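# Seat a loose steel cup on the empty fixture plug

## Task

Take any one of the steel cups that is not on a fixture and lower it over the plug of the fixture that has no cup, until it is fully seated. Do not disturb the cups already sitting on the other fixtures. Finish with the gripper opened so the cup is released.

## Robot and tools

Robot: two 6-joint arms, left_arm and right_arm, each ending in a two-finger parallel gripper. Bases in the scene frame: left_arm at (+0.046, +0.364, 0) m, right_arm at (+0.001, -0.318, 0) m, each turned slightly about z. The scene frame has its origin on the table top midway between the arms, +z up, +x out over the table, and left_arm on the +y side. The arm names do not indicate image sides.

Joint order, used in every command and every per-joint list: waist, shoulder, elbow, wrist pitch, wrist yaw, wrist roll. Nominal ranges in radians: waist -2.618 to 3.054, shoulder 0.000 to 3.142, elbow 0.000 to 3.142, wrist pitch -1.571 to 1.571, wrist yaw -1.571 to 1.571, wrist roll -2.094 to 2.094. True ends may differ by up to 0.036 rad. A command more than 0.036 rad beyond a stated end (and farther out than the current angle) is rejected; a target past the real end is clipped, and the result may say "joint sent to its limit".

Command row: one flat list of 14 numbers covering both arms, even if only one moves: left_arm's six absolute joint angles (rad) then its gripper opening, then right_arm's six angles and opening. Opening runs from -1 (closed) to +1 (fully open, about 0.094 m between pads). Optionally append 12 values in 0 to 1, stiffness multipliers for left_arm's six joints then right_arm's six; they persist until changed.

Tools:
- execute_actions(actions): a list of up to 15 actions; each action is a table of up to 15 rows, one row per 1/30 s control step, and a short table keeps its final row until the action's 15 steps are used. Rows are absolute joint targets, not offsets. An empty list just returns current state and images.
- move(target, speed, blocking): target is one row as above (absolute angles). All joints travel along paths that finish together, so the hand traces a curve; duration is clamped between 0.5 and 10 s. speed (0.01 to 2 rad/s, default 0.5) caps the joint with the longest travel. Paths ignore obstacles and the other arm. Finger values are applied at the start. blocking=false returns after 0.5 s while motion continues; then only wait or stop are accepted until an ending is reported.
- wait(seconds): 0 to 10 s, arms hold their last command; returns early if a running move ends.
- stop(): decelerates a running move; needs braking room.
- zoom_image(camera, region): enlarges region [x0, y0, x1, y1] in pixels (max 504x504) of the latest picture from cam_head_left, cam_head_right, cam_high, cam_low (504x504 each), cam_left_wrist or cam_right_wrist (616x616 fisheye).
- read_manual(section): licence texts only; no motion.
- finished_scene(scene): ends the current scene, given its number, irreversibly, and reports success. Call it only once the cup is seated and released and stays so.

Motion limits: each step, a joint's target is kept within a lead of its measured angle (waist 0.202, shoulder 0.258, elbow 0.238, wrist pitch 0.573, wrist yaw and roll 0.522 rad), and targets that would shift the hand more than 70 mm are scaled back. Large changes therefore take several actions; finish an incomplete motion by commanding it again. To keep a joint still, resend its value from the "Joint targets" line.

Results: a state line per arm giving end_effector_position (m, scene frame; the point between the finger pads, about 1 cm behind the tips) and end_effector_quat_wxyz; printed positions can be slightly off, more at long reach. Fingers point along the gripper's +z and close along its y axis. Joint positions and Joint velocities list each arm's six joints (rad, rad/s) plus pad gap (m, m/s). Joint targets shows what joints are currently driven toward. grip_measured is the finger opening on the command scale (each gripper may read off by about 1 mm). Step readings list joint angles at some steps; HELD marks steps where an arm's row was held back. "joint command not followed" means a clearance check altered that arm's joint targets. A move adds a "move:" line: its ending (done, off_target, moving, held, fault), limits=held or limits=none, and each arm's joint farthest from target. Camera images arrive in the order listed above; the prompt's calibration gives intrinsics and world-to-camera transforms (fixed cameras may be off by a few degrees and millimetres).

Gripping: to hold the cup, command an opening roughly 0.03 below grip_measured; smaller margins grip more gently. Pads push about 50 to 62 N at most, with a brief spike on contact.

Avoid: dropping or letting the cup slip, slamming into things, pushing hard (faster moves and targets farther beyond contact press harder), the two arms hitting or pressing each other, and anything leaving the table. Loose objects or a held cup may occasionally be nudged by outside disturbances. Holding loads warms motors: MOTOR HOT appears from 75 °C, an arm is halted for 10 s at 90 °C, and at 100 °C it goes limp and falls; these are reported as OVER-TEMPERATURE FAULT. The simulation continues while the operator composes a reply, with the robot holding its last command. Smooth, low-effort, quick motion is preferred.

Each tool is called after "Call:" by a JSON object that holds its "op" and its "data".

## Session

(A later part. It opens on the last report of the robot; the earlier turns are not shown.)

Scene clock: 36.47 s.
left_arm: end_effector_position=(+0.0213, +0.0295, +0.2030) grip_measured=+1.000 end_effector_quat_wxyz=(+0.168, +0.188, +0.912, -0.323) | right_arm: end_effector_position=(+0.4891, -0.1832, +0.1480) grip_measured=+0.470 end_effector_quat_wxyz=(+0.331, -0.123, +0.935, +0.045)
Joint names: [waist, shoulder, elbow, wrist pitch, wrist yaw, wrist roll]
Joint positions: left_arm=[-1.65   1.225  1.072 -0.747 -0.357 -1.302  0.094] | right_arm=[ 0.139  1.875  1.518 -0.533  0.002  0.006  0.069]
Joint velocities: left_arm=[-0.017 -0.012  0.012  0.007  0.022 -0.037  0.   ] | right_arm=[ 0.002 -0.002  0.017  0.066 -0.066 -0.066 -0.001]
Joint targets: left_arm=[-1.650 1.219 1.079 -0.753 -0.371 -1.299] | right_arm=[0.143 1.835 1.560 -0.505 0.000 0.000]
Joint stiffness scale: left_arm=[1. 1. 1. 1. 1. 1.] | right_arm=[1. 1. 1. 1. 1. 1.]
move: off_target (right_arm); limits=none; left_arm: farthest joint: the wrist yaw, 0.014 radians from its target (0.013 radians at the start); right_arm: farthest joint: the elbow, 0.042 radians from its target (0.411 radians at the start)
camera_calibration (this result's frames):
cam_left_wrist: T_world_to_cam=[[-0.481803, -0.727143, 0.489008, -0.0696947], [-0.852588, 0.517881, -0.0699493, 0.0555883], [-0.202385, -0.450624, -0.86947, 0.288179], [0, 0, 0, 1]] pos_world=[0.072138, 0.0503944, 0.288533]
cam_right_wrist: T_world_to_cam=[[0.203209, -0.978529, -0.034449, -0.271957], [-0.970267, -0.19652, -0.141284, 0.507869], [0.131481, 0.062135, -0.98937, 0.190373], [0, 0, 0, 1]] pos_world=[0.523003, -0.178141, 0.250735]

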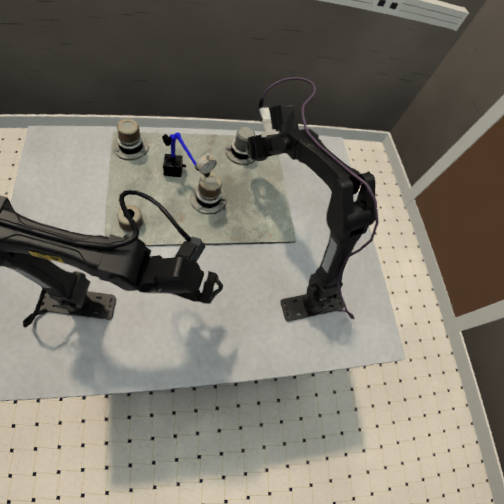

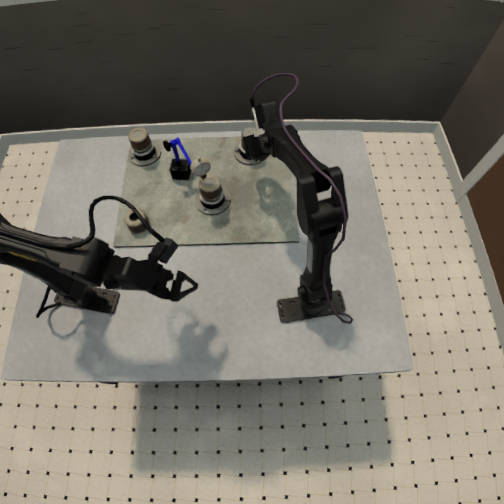

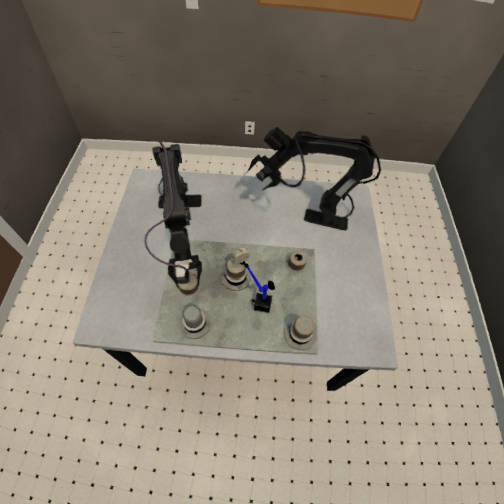

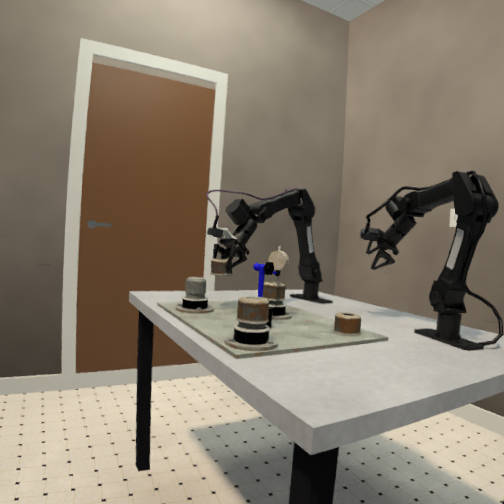

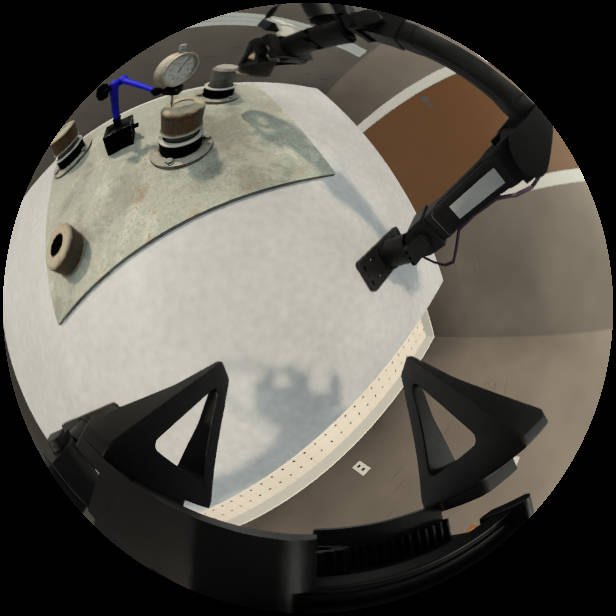

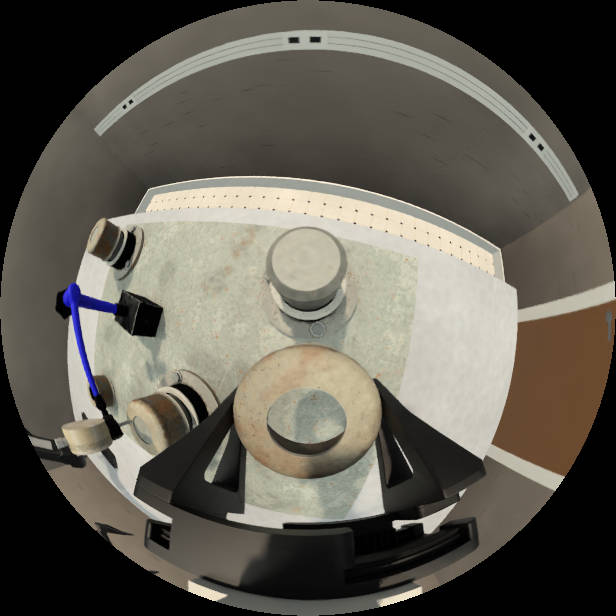

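Call:
{"op": "move", "data": {"target": [-1.650,1.219,1.079,-0.753,-0.371,-1.299,1, 0.143,2.245,2.115,-0.62,0,0,0.43], "speed": 0.4}}

Call:
{"op": "zoom_image", "data": {"camera": "cam_low", "region": [150, 230, 250, 320]}}

Call:
{"op": "zoom_image", "data": {"camera": "cam_right_wrist", "region": [200, 290, 420, 510]}}

Scene clock: 46.03 s.
left_arm: end_effector_position=(+0.0210, +0.0295, +0.2029) grip_measured=+1.000 end_effector_quat_wxyz=(+0.168, +0.189, +0.912, -0.324) | right_arm: end_effector_position=(+0.5588, -0.1624, +0.1470) grip_measured=+0.470 end_effector_quat_wxyz=(+0.306, -0.125, +0.943, +0.045)
Joint names: [waist, shoulder, elbow, wrist pitch, wrist yaw, wrist roll]
Joint positions: left_arm=[-1.65   1.225  1.072 -0.747 -0.355 -1.302  0.094] | right_arm=[ 0.139  2.228  2.068 -0.782 -0.007  0.006  0.069]
Joint velocities: left_arm=[ 0.002  0.002 -0.017 -0.037  0.022  0.007  0.   ] | right_arm=[ 0.007  0.007  0.002 -0.081  0.007  0.007  0.001]
Joint targets: left_arm=[-1.650 1.219 1.079 -0.753 -0.371 -1.299] | right_arm=[0.143 2.245 2.115 -0.620 0.000 0.000]
Joint stiffness scale: left_arm=[1. 1. 1. 1. 1. 1.] | right_arm=[1. 1. 1. 1. 1. 1.]
move: off_target (right_arm); limits=none; left_arm: farthest joint: the wrist yaw, 0.016 radians from its target (0.014 radians at the start); right_arm: farthest joint: the wrist pitch, 0.162 radians from its target (0.055 radians at the start)
camera_calibration (this result's frames):
cam_left_wrist: T_world_to_cam=[[-0.481928, -0.726838, 0.489338, -0.0698504], [-0.852176, 0.518711, -0.0688039, 0.0550896], [-0.203816, -0.45016, -0.869376, 0.288063], [0, 0, 0, 1]] pos_world=[0.071995, 0.0503292, 0.288406]
cam_right_wrist: T_world_to_cam=[[0.206759, -0.977635, -0.0384797, -0.267012], [-0.975179, -0.202736, -0.0890147, 0.573441], [0.0792227, 0.0559291, -0.995287, 0.207942], [0, 0, 0, 1]] pos_world=[0.597941, -0.156413, 0.247732]

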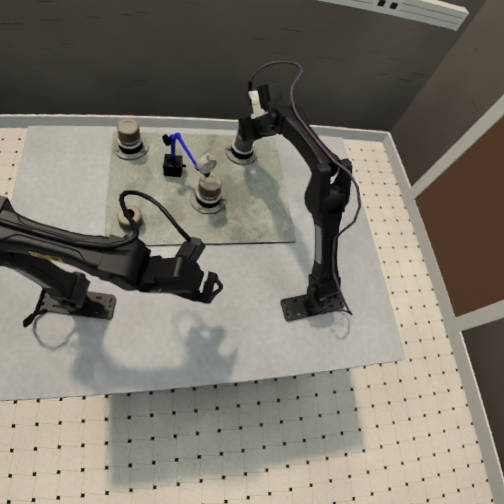

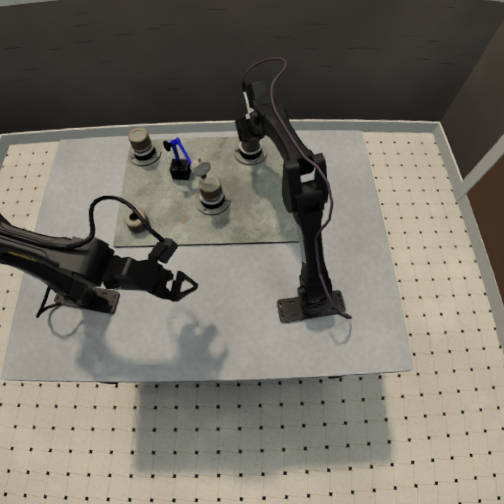

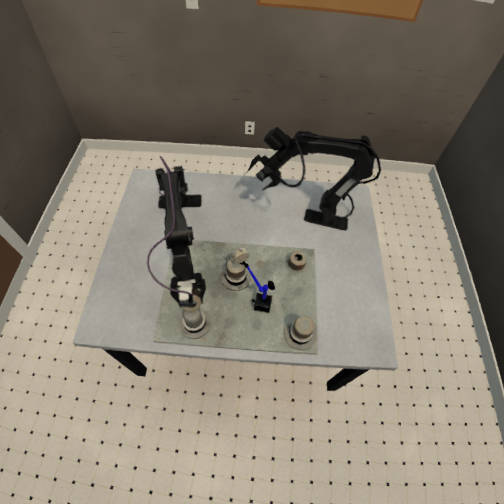

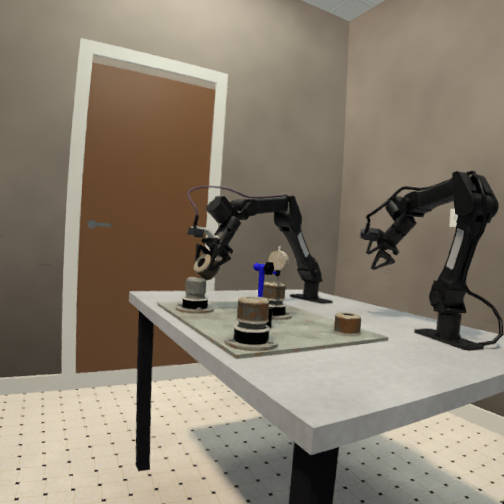

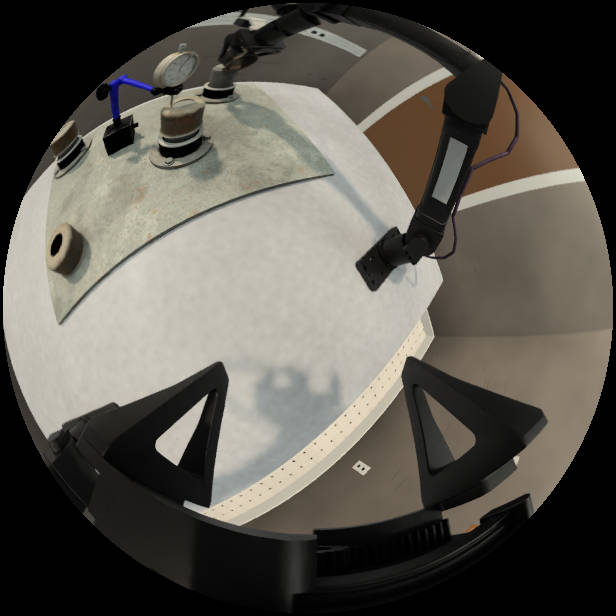

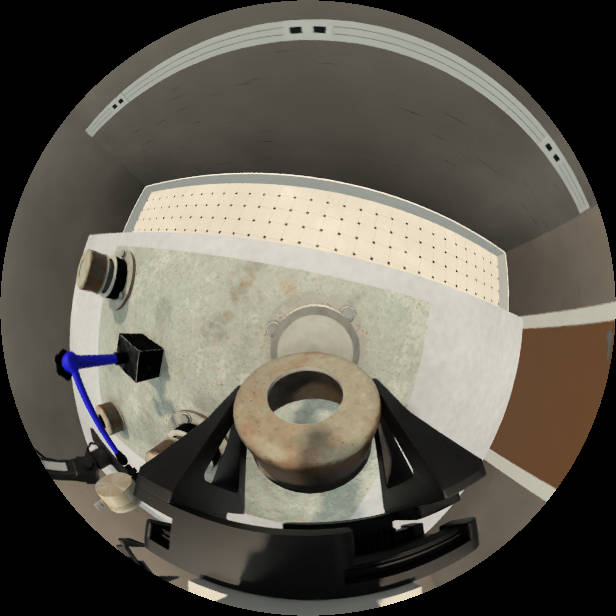

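Region (150, 230, 250, 320) of cam_low's 504x504 image, scaled by 5.040, with more detail than that image has; it fills the top 454 rows of this view, and the rest is white.

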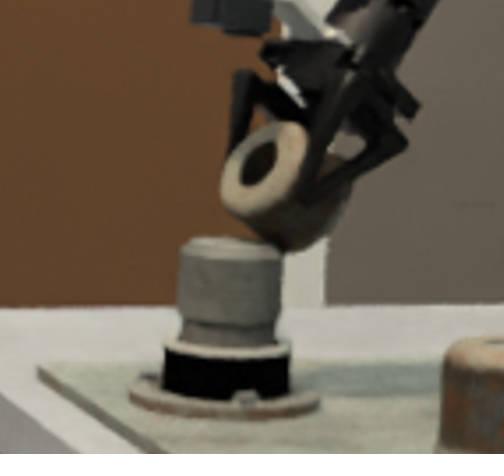

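Region (200, 290, 420, 510) of cam_right_wrist's 616x616 image, scaled by 2.291, with more detail than that image has.

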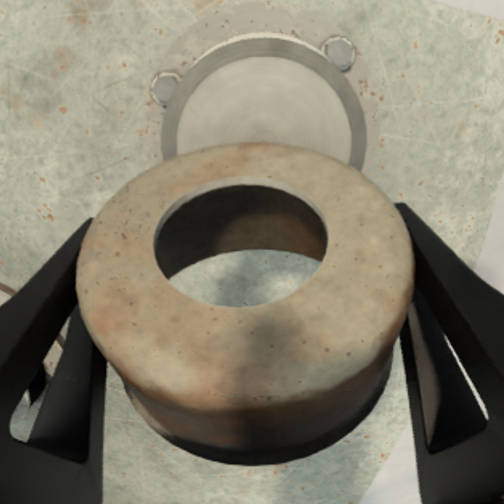

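Call:
{"op": "move", "data": {"target": [-1.650,1.219,1.079,-0.753,-0.371,-1.299,1, 0.12,2.06,2.08,-0.75,0,0,0.43], "speed": 0.4}}

Scene clock: 52.30 s.
left_arm: end_effector_position=(+0.0211, +0.0295, +0.2029) grip_measured=+1.000 end_effector_quat_wxyz=(+0.168, +0.188, +0.912, -0.324) | right_arm: end_effector_position=(+0.5493, -0.1722, +0.2229) grip_measured=+0.470 end_effector_quat_wxyz=(+0.366, -0.117, +0.922, +0.051)
Joint names: [waist, shoulder, elbow, wrist pitch, wrist yaw, wrist roll]
Joint positions: left_arm=[-1.65   1.225  1.072 -0.747 -0.356 -1.302  0.094] | right_arm=[ 0.127  2.087  2.068 -0.795 -0.006  0.006  0.069]
Joint velocities: left_arm=[-0.012 -0.002 -0.002  0.007 -0.007  0.007  0.   ] | right_arm=[ 0.007 -0.002 -0.007  0.022 -0.007  0.081  0.   ]
Joint targets: left_arm=[-1.650 1.219 1.079 -0.753 -0.371 -1.299] | right_arm=[0.120 2.060 2.080 -0.750 0.000 -0.000]
Joint stiffness scale: left_arm=[1. 1. 1. 1. 1. 1.] | right_arm=[1. 1. 1. 1. 1. 1.]
move: off_target (right_arm); limits=none; left_arm: farthest joint: the wrist yaw, 0.015 radians from its target (0.016 radians at the start); right_arm: farthest joint: the wrist pitch, 0.045 radians from its target (0.032 radians at the start)
camera_calibration (this result's frames):
cam_left_wrist: T_world_to_cam=[[-0.481897, -0.726915, 0.489255, -0.0698115], [-0.852279, 0.518504, -0.0690902, 0.0552142], [-0.203458, -0.450277, -0.8694, 0.288092], [0, 0, 0, 1]] pos_world=[0.0720308, 0.0503455, 0.288438]
cam_right_wrist: T_world_to_cam=[[0.199655, -0.978834, -0.0449578, -0.266542], [-0.958715, -0.185657, -0.215401, 0.59102], [0.202495, 0.0861075, -0.97549, 0.217907], [0, 0, 0, 1]] pos_world=[0.575711, -0.169937, 0.327889]

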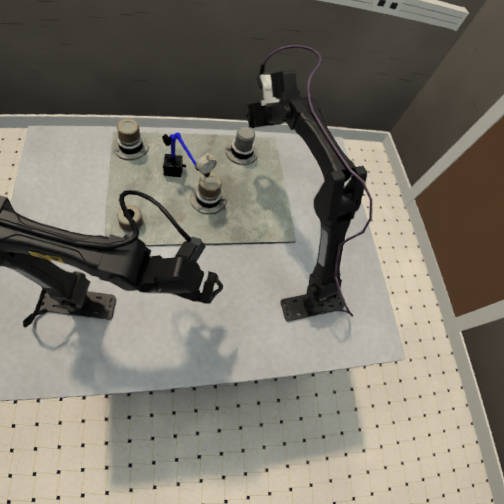

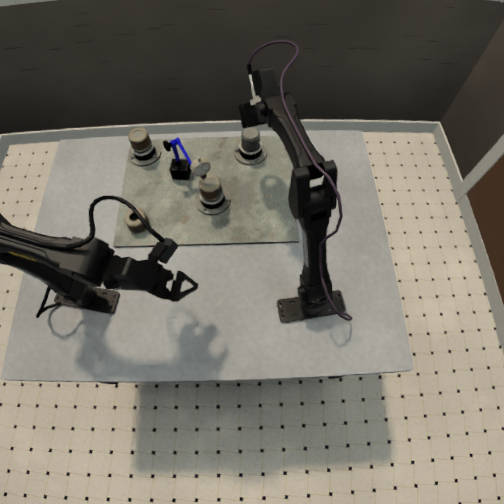

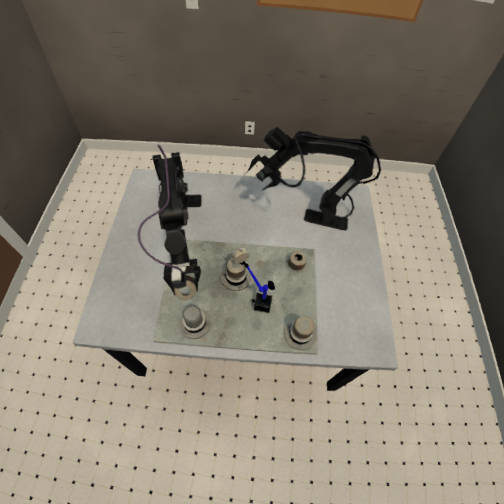

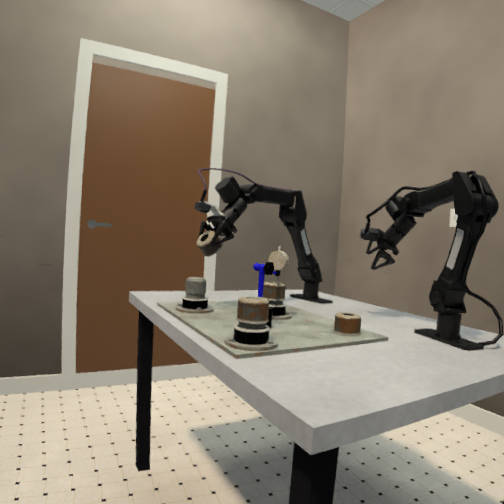

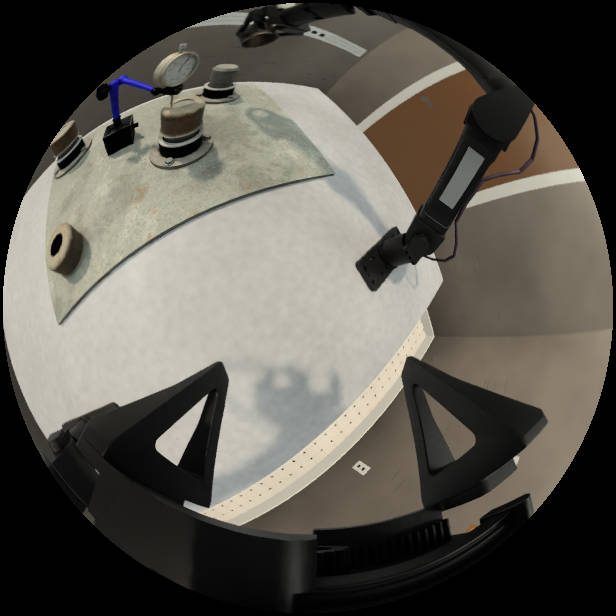

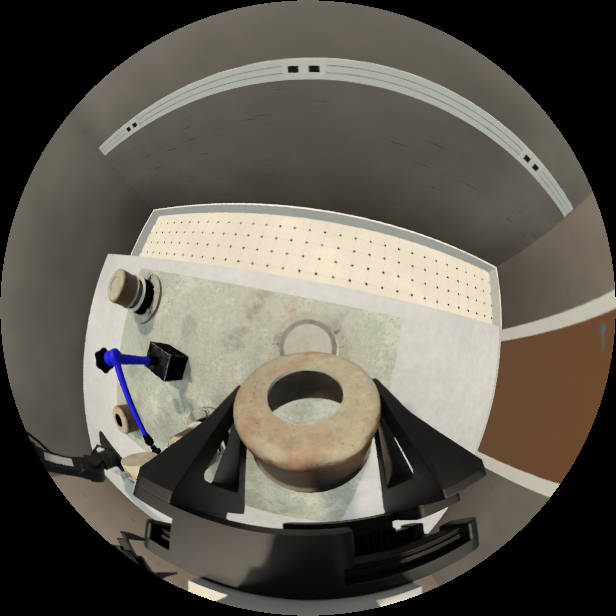

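Call:
{"op": "move", "data": {"target": [-1.650,1.219,1.079,-0.753,-0.371,-1.299,1, 0.143,2.085,1.20,0.98,0,0,0.43], "speed": 0.8}}

Call:
{"op": "zoom_image", "data": {"camera": "cam_low", "region": [150, 220, 250, 320]}}

Scene clock: 56.93 s.
left_arm: end_effector_position=(+0.0210, +0.0295, +0.2029) grip_measured=+1.000 end_effector_quat_wxyz=(+0.168, +0.189, +0.912, -0.324) | right_arm: end_effector_position=(+0.5811, -0.1596, +0.1880) grip_measured=+0.470 end_effector_quat_wxyz=(+0.698, -0.093, +0.704, +0.096)
Joint names: [waist, shoulder, elbow, wrist pitch, wrist yaw, wrist roll]
Joint positions: left_arm=[-1.65   1.225  1.072 -0.747 -0.355 -1.302  0.094] | right_arm=[ 0.134  2.104  1.197  0.898 -0.006  0.006  0.069]
Joint velocities: left_arm=[-0.002  0.012 -0.017  0.022  0.051  0.051  0.   ] | right_arm=[ 0.002  0.012  0.007 -0.081 -0.007  0.022 -0.001]
Joint targets: left_arm=[-1.650 1.219 1.079 -0.753 -0.371 -1.299] | right_arm=[0.143 2.085 1.200 0.980 -0.000 -0.000]
Joint stiffness scale: left_arm=[1. 1. 1. 1. 1. 1.] | right_arm=[1. 1. 1. 1. 1. 1.]
move: off_target (right_arm); limits=none; left_arm: farthest joint: the wrist yaw, 0.016 radians from its target (0.015 radians at the start); right_arm: farthest joint: the wrist pitch, 0.082 radians from its target (1.775 radians at the start)
camera_calibration (this result's frames):
cam_left_wrist: T_world_to_cam=[[-0.481928, -0.726838, 0.489338, -0.0698504], [-0.852176, 0.518711, -0.0688039, 0.0550896], [-0.203816, -0.45016, -0.869376, 0.288063], [0, 0, 0, 1]] pos_world=[0.071995, 0.0503292, 0.288406]
cam_right_wrist: T_world_to_cam=[[0.253985, -0.964612, -0.0708196, -0.286569], [-0.518499, -0.0739796, -0.851872, 0.497972], [0.816487, 0.253082, -0.51894, -0.239667], [0, 0, 0, 1]] pos_world=[0.526667, -0.178933, 0.279541]

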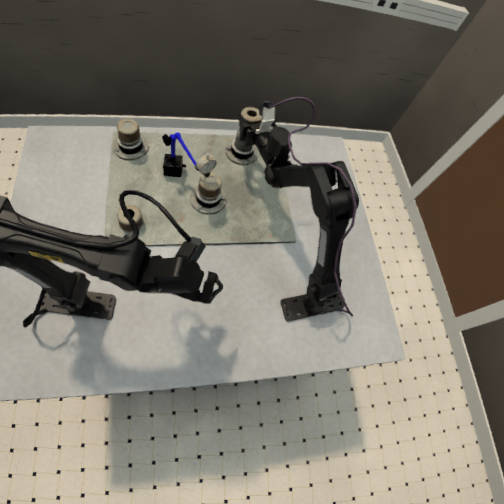

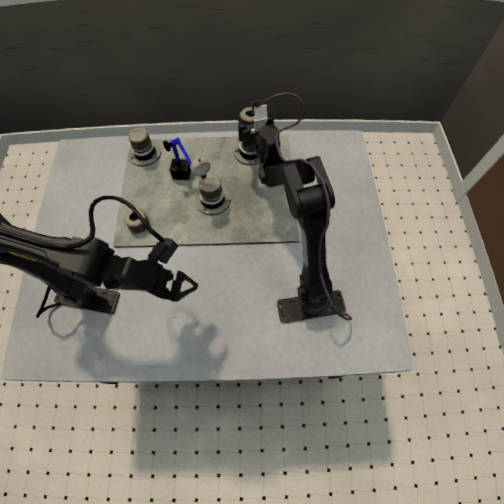

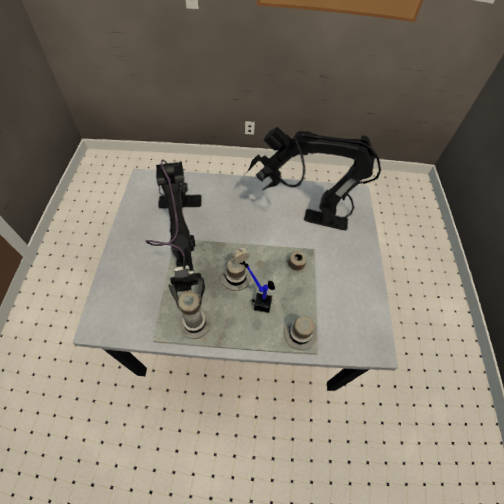

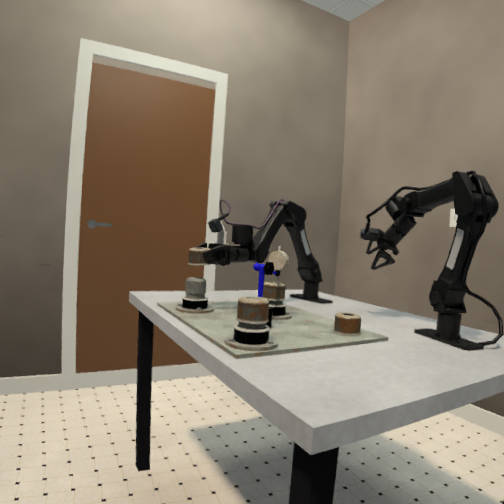

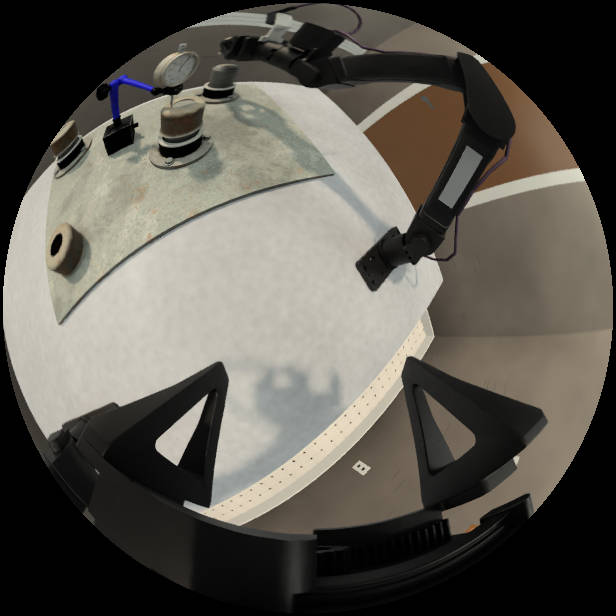

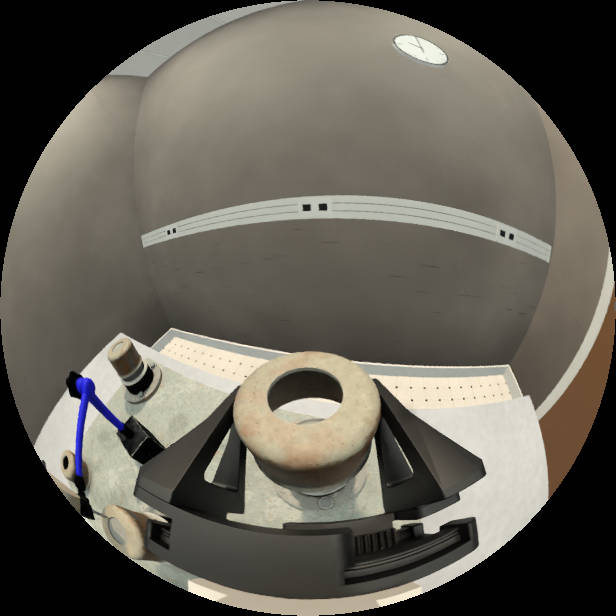

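Region (150, 220, 250, 320) of cam_low's 504x504 image, scaled by 5.040, with more detail than that image has.

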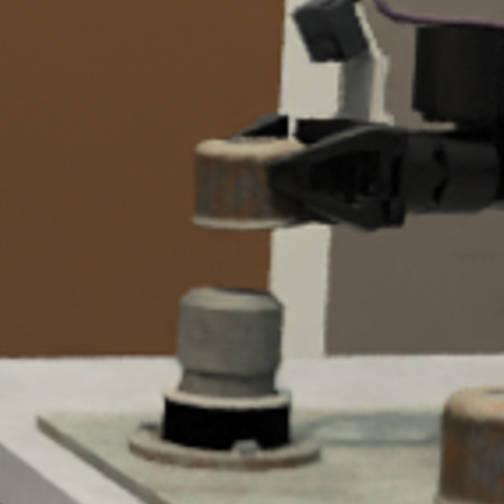

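Call:
{"op": "move", "data": {"target": [-1.650,1.219,1.079,-0.753,-0.371,-1.299,1, 0.143,2.238,1.25,1.205,0,0,0.43], "speed": 0.3}}

Call:
{"op": "zoom_image", "data": {"camera": "cam_low", "region": [160, 240, 240, 320]}}

Call:
{"op": "zoom_image", "data": {"camera": "cam_high", "region": [155, 270, 235, 350]}}

Call:
{"op": "zoom_image", "data": {"camera": "cam_head_left", "region": [210, 95, 290, 175]}}

Scene clock: 71.23 s.
left_arm: end_effector_position=(+0.0211, +0.0295, +0.2029) grip_measured=+1.000 end_effector_quat_wxyz=(+0.168, +0.188, +0.912, -0.324) | right_arm: end_effector_position=(+0.5873, -0.1579, +0.1565) grip_measured=+0.470 end_effector_quat_wxyz=(+0.724, -0.090, +0.677, +0.100)
Joint names: [waist, shoulder, elbow, wrist pitch, wrist yaw, wrist roll]
Joint positions: left_arm=[-1.65   1.225  1.072 -0.747 -0.356 -1.302  0.094] | right_arm=[ 0.134  2.253  1.197  1.124 -0.006  0.006  0.069]
Joint velocities: left_arm=[ 0.002 -0.022  0.002  0.022 -0.007  0.022  0.   ] | right_arm=[ 0.002 -0.007 -0.002  0.037  0.007  0.022  0.   ]
Joint targets: left_arm=[-1.650 1.219 1.079 -0.753 -0.371 -1.299] | right_arm=[0.143 2.238 1.250 1.205 -0.000 0.000]
Joint stiffness scale: left_arm=[1. 1. 1. 1. 1. 1.] | right_arm=[1. 1. 1. 1. 1. 1.]
move: off_target (right_arm); limits=none; left_arm: farthest joint: the wrist yaw, 0.015 radians from its target (0.016 radians at the start); right_arm: farthest joint: the wrist pitch, 0.081 radians from its target (0.306 radians at the start)
camera_calibration (this result's frames):
cam_left_wrist: T_world_to_cam=[[-0.481897, -0.726915, 0.489255, -0.0698115], [-0.852279, 0.518504, -0.0690902, 0.0552142], [-0.203458, -0.450277, -0.8694, 0.288092], [0, 0, 0, 1]] pos_world=[0.0720308, 0.0503455, 0.288438]
cam_right_wrist: T_world_to_cam=[[0.259187, -0.96321, -0.0710482, -0.291558], [-0.454671, -0.0567826, -0.888848, 0.445514], [0.852113, 0.262681, -0.452661, -0.291229], [0, 0, 0, 1]] pos_world=[0.526291, -0.179034, 0.243451]

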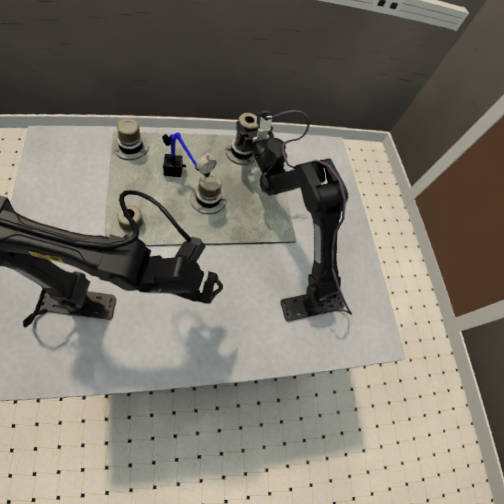

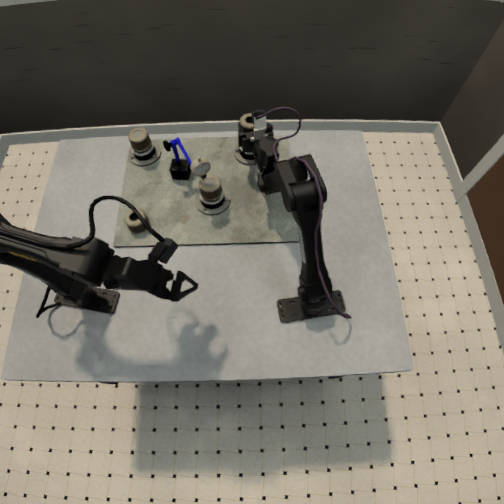

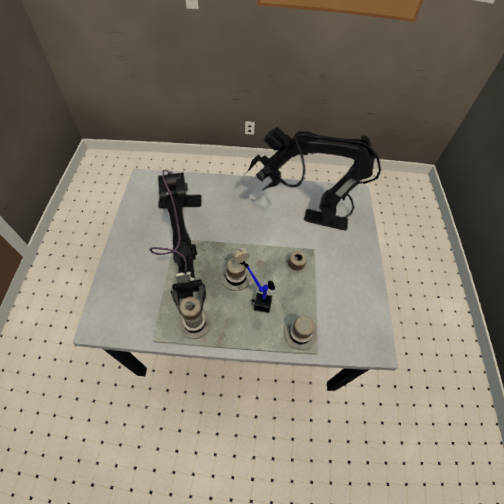

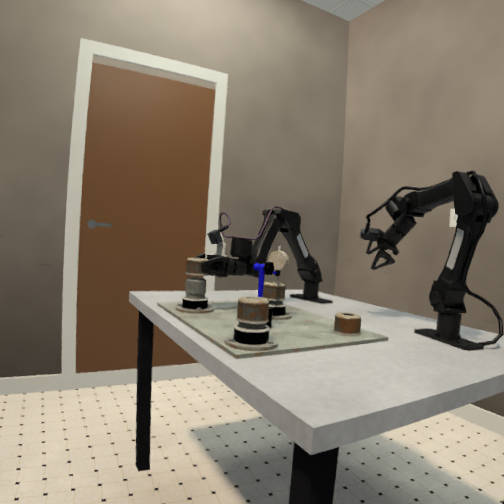

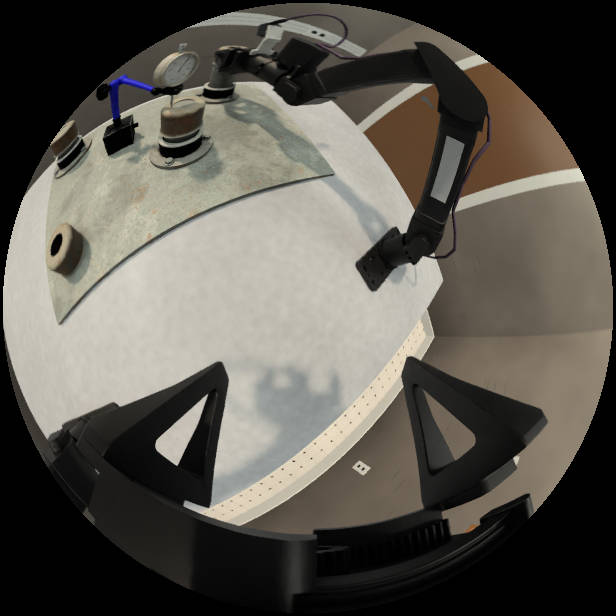

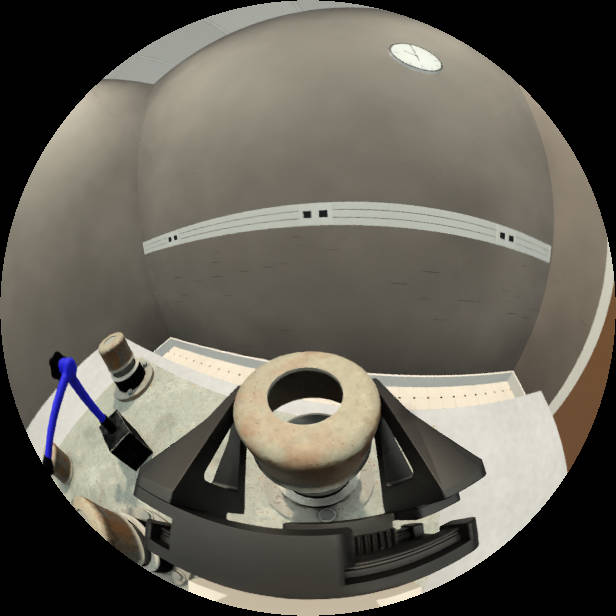

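Region (160, 240, 240, 320) of cam_low's 504x504 image, scaled by 6.300, with more detail than that image has.

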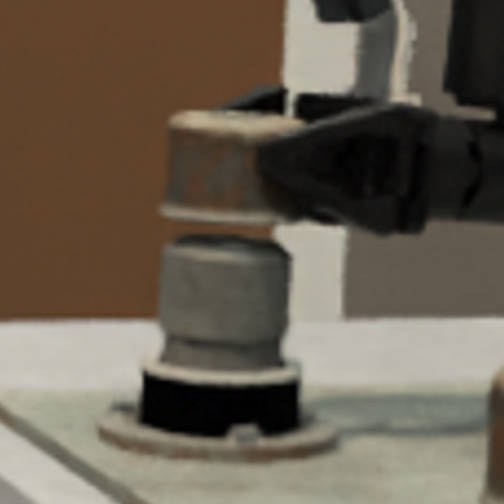

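Region (155, 270, 235, 350) of cam_high's 504x504 image, scaled by 6.300, with more detail than that image has.

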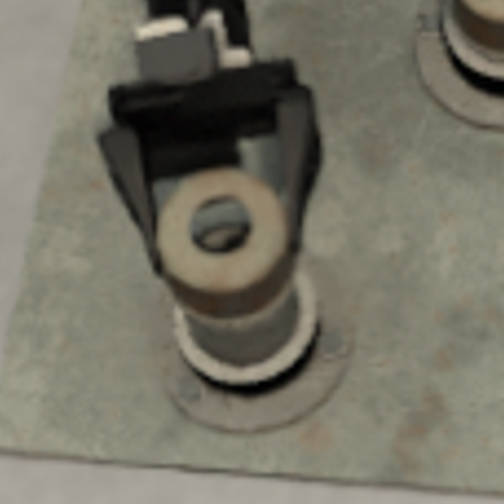

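Region (210, 95, 290, 175) of cam_head_left's 504x504 image, scaled by 6.300, with more detail than that image has.

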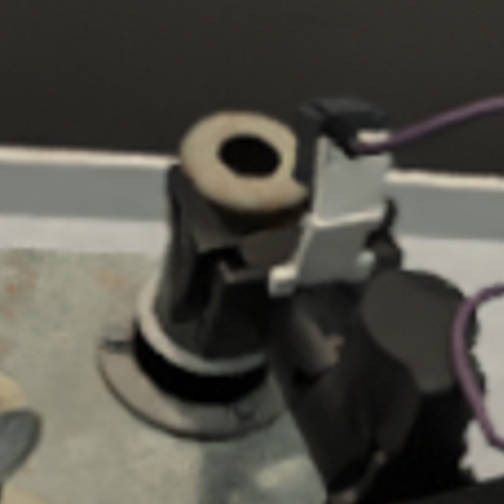

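Call:
{"op": "zoom_image", "data": {"camera": "cam_right_wrist", "region": [220, 340, 400, 530]}}

Call:
{"op": "zoom_image", "data": {"camera": "cam_left_wrist", "region": [180, 20, 300, 120]}}

Region (220, 340, 400, 530) of cam_right_wrist's 616x616 image, scaled by 2.653, with more detail than that image has; it fills the left 477 columns of this view, and the rest is white.

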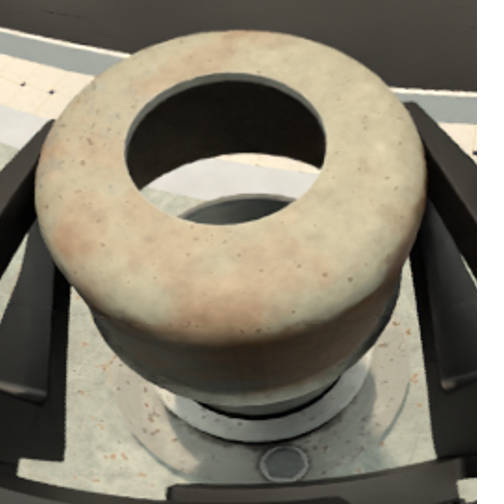

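Region (180, 20, 300, 120) of cam_left_wrist's 616x616 image, scaled by 4.200, with more detail than that image has.

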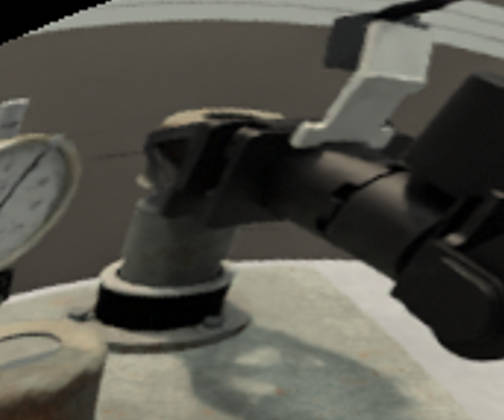

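Call:
{"op": "move", "data": {"target": [-1.650,1.219,1.079,-0.753,-0.371,-1.299,1, 0.143,2.315,1.25,1.275,0,0,0.43], "speed": 0.08}}

Call:
{"op": "zoom_image", "data": {"camera": "cam_low", "region": [160, 240, 240, 320]}}

Call:
{"op": "zoom_image", "data": {"camera": "cam_right_wrist", "region": [220, 340, 400, 530]}}

Scene clock: 78.70 s.
left_arm: end_effector_position=(+0.0210, +0.0295, +0.2029) grip_measured=+1.000 end_effector_quat_wxyz=(+0.168, +0.189, +0.912, -0.324) | right_arm: end_effector_position=(+0.5878, -0.1582, +0.1355) grip_measured=+0.470 end_effector_quat_wxyz=(+0.728, -0.089, +0.673, +0.099)
Joint names: [waist, shoulder, elbow, wrist pitch, wrist yaw, wrist roll]
Joint positions: left_arm=[-1.65   1.225  1.072 -0.747 -0.355 -1.302  0.094] | right_arm=[ 0.134  2.323  1.197  1.205 -0.003  0.005  0.069]
Joint velocities: left_arm=[-0.007 -0.022 -0.012 -0.11   0.007  0.022  0.   ] | right_arm=[-0.002  0.002 -0.007 -0.022 -0.007 -0.051  0.   ]
Joint targets: left_arm=[-1.650 1.219 1.079 -0.753 -0.371 -1.299] | right_arm=[0.143 2.315 1.250 1.275 -0.000 -0.000]
Joint stiffness scale: left_arm=[1. 1. 1. 1. 1. 1.] | right_arm=[1. 1. 1. 1. 1. 1.]
move: off_target (right_arm); limits=none; left_arm: farthest joint: the wrist yaw, 0.016 radians from its target (0.015 radians at the start); right_arm: farthest joint: the wrist pitch, 0.070 radians from its target (0.151 radians at the start)
camera_calibration (this result's frames):
cam_left_wrist: T_world_to_cam=[[-0.481928, -0.726838, 0.489338, -0.0698504], [-0.852176, 0.518711, -0.0688039, 0.0550896], [-0.203816, -0.45016, -0.869376, 0.288063], [0, 0, 0, 1]] pos_world=[0.071995, 0.0503292, 0.288406]
cam_right_wrist: T_world_to_cam=[[0.257312, -0.963781, -0.0701186, -0.292638], [-0.445078, -0.0537949, -0.893875, 0.422618], [0.857728, 0.261213, -0.4428, -0.30598], [0, 0, 0, 1]] pos_world=[0.525844, -0.179378, 0.22176]

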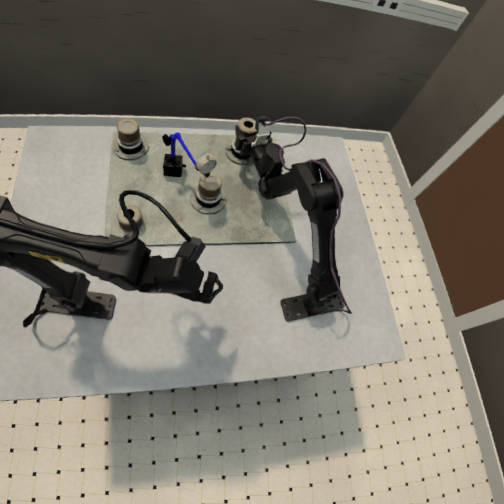

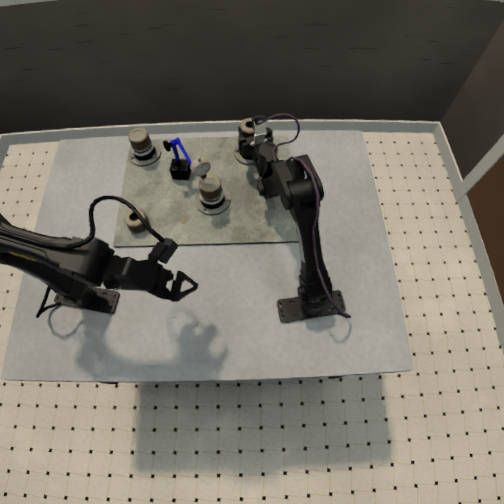

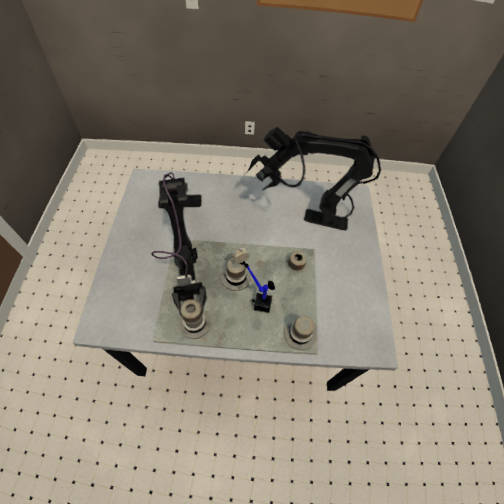

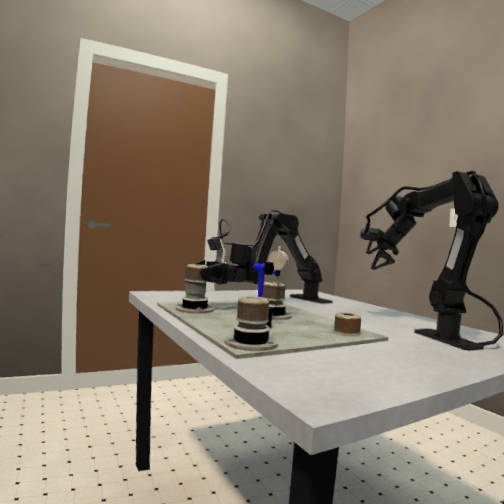

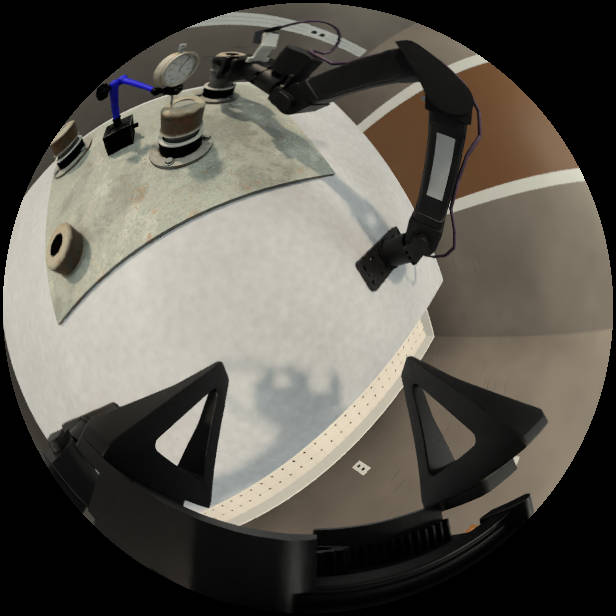

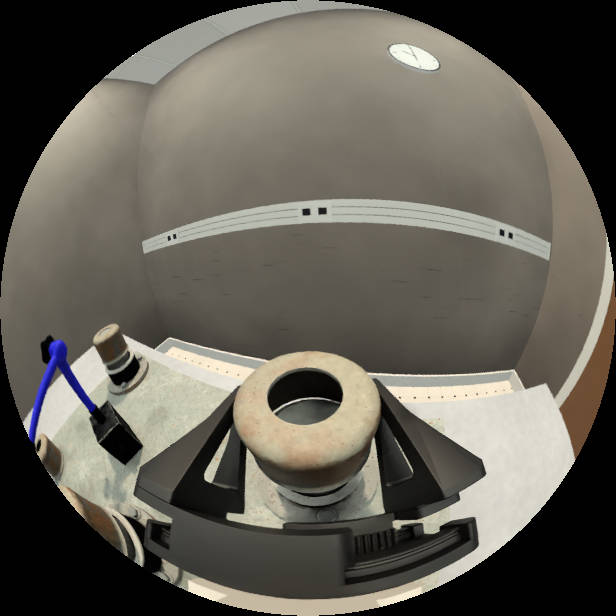

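Region (160, 240, 240, 320) of cam_low's 504x504 image, scaled by 6.300, with more detail than that image has.

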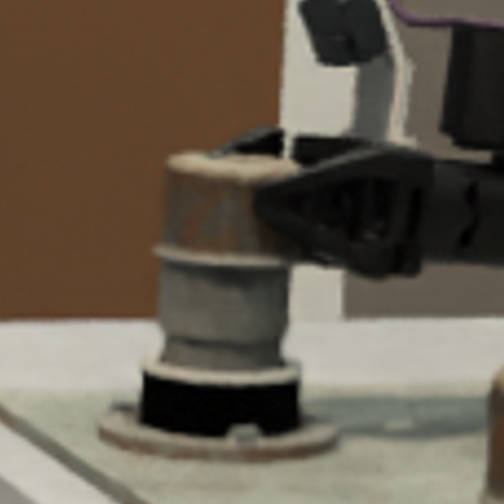

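Region (220, 340, 400, 530) of cam_right_wrist's 616x616 image, scaled by 2.653, with more detail than that image has; it fills the left 477 columns of this view, and the rest is white.

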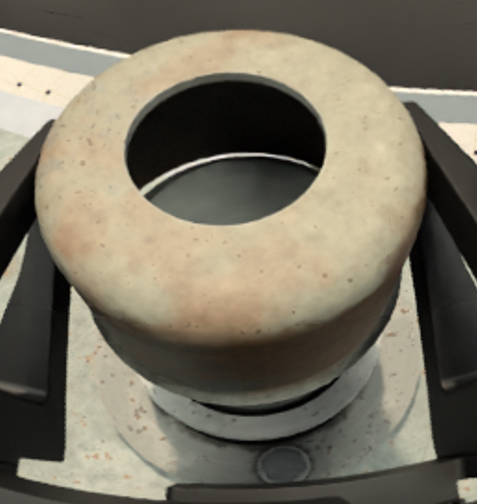

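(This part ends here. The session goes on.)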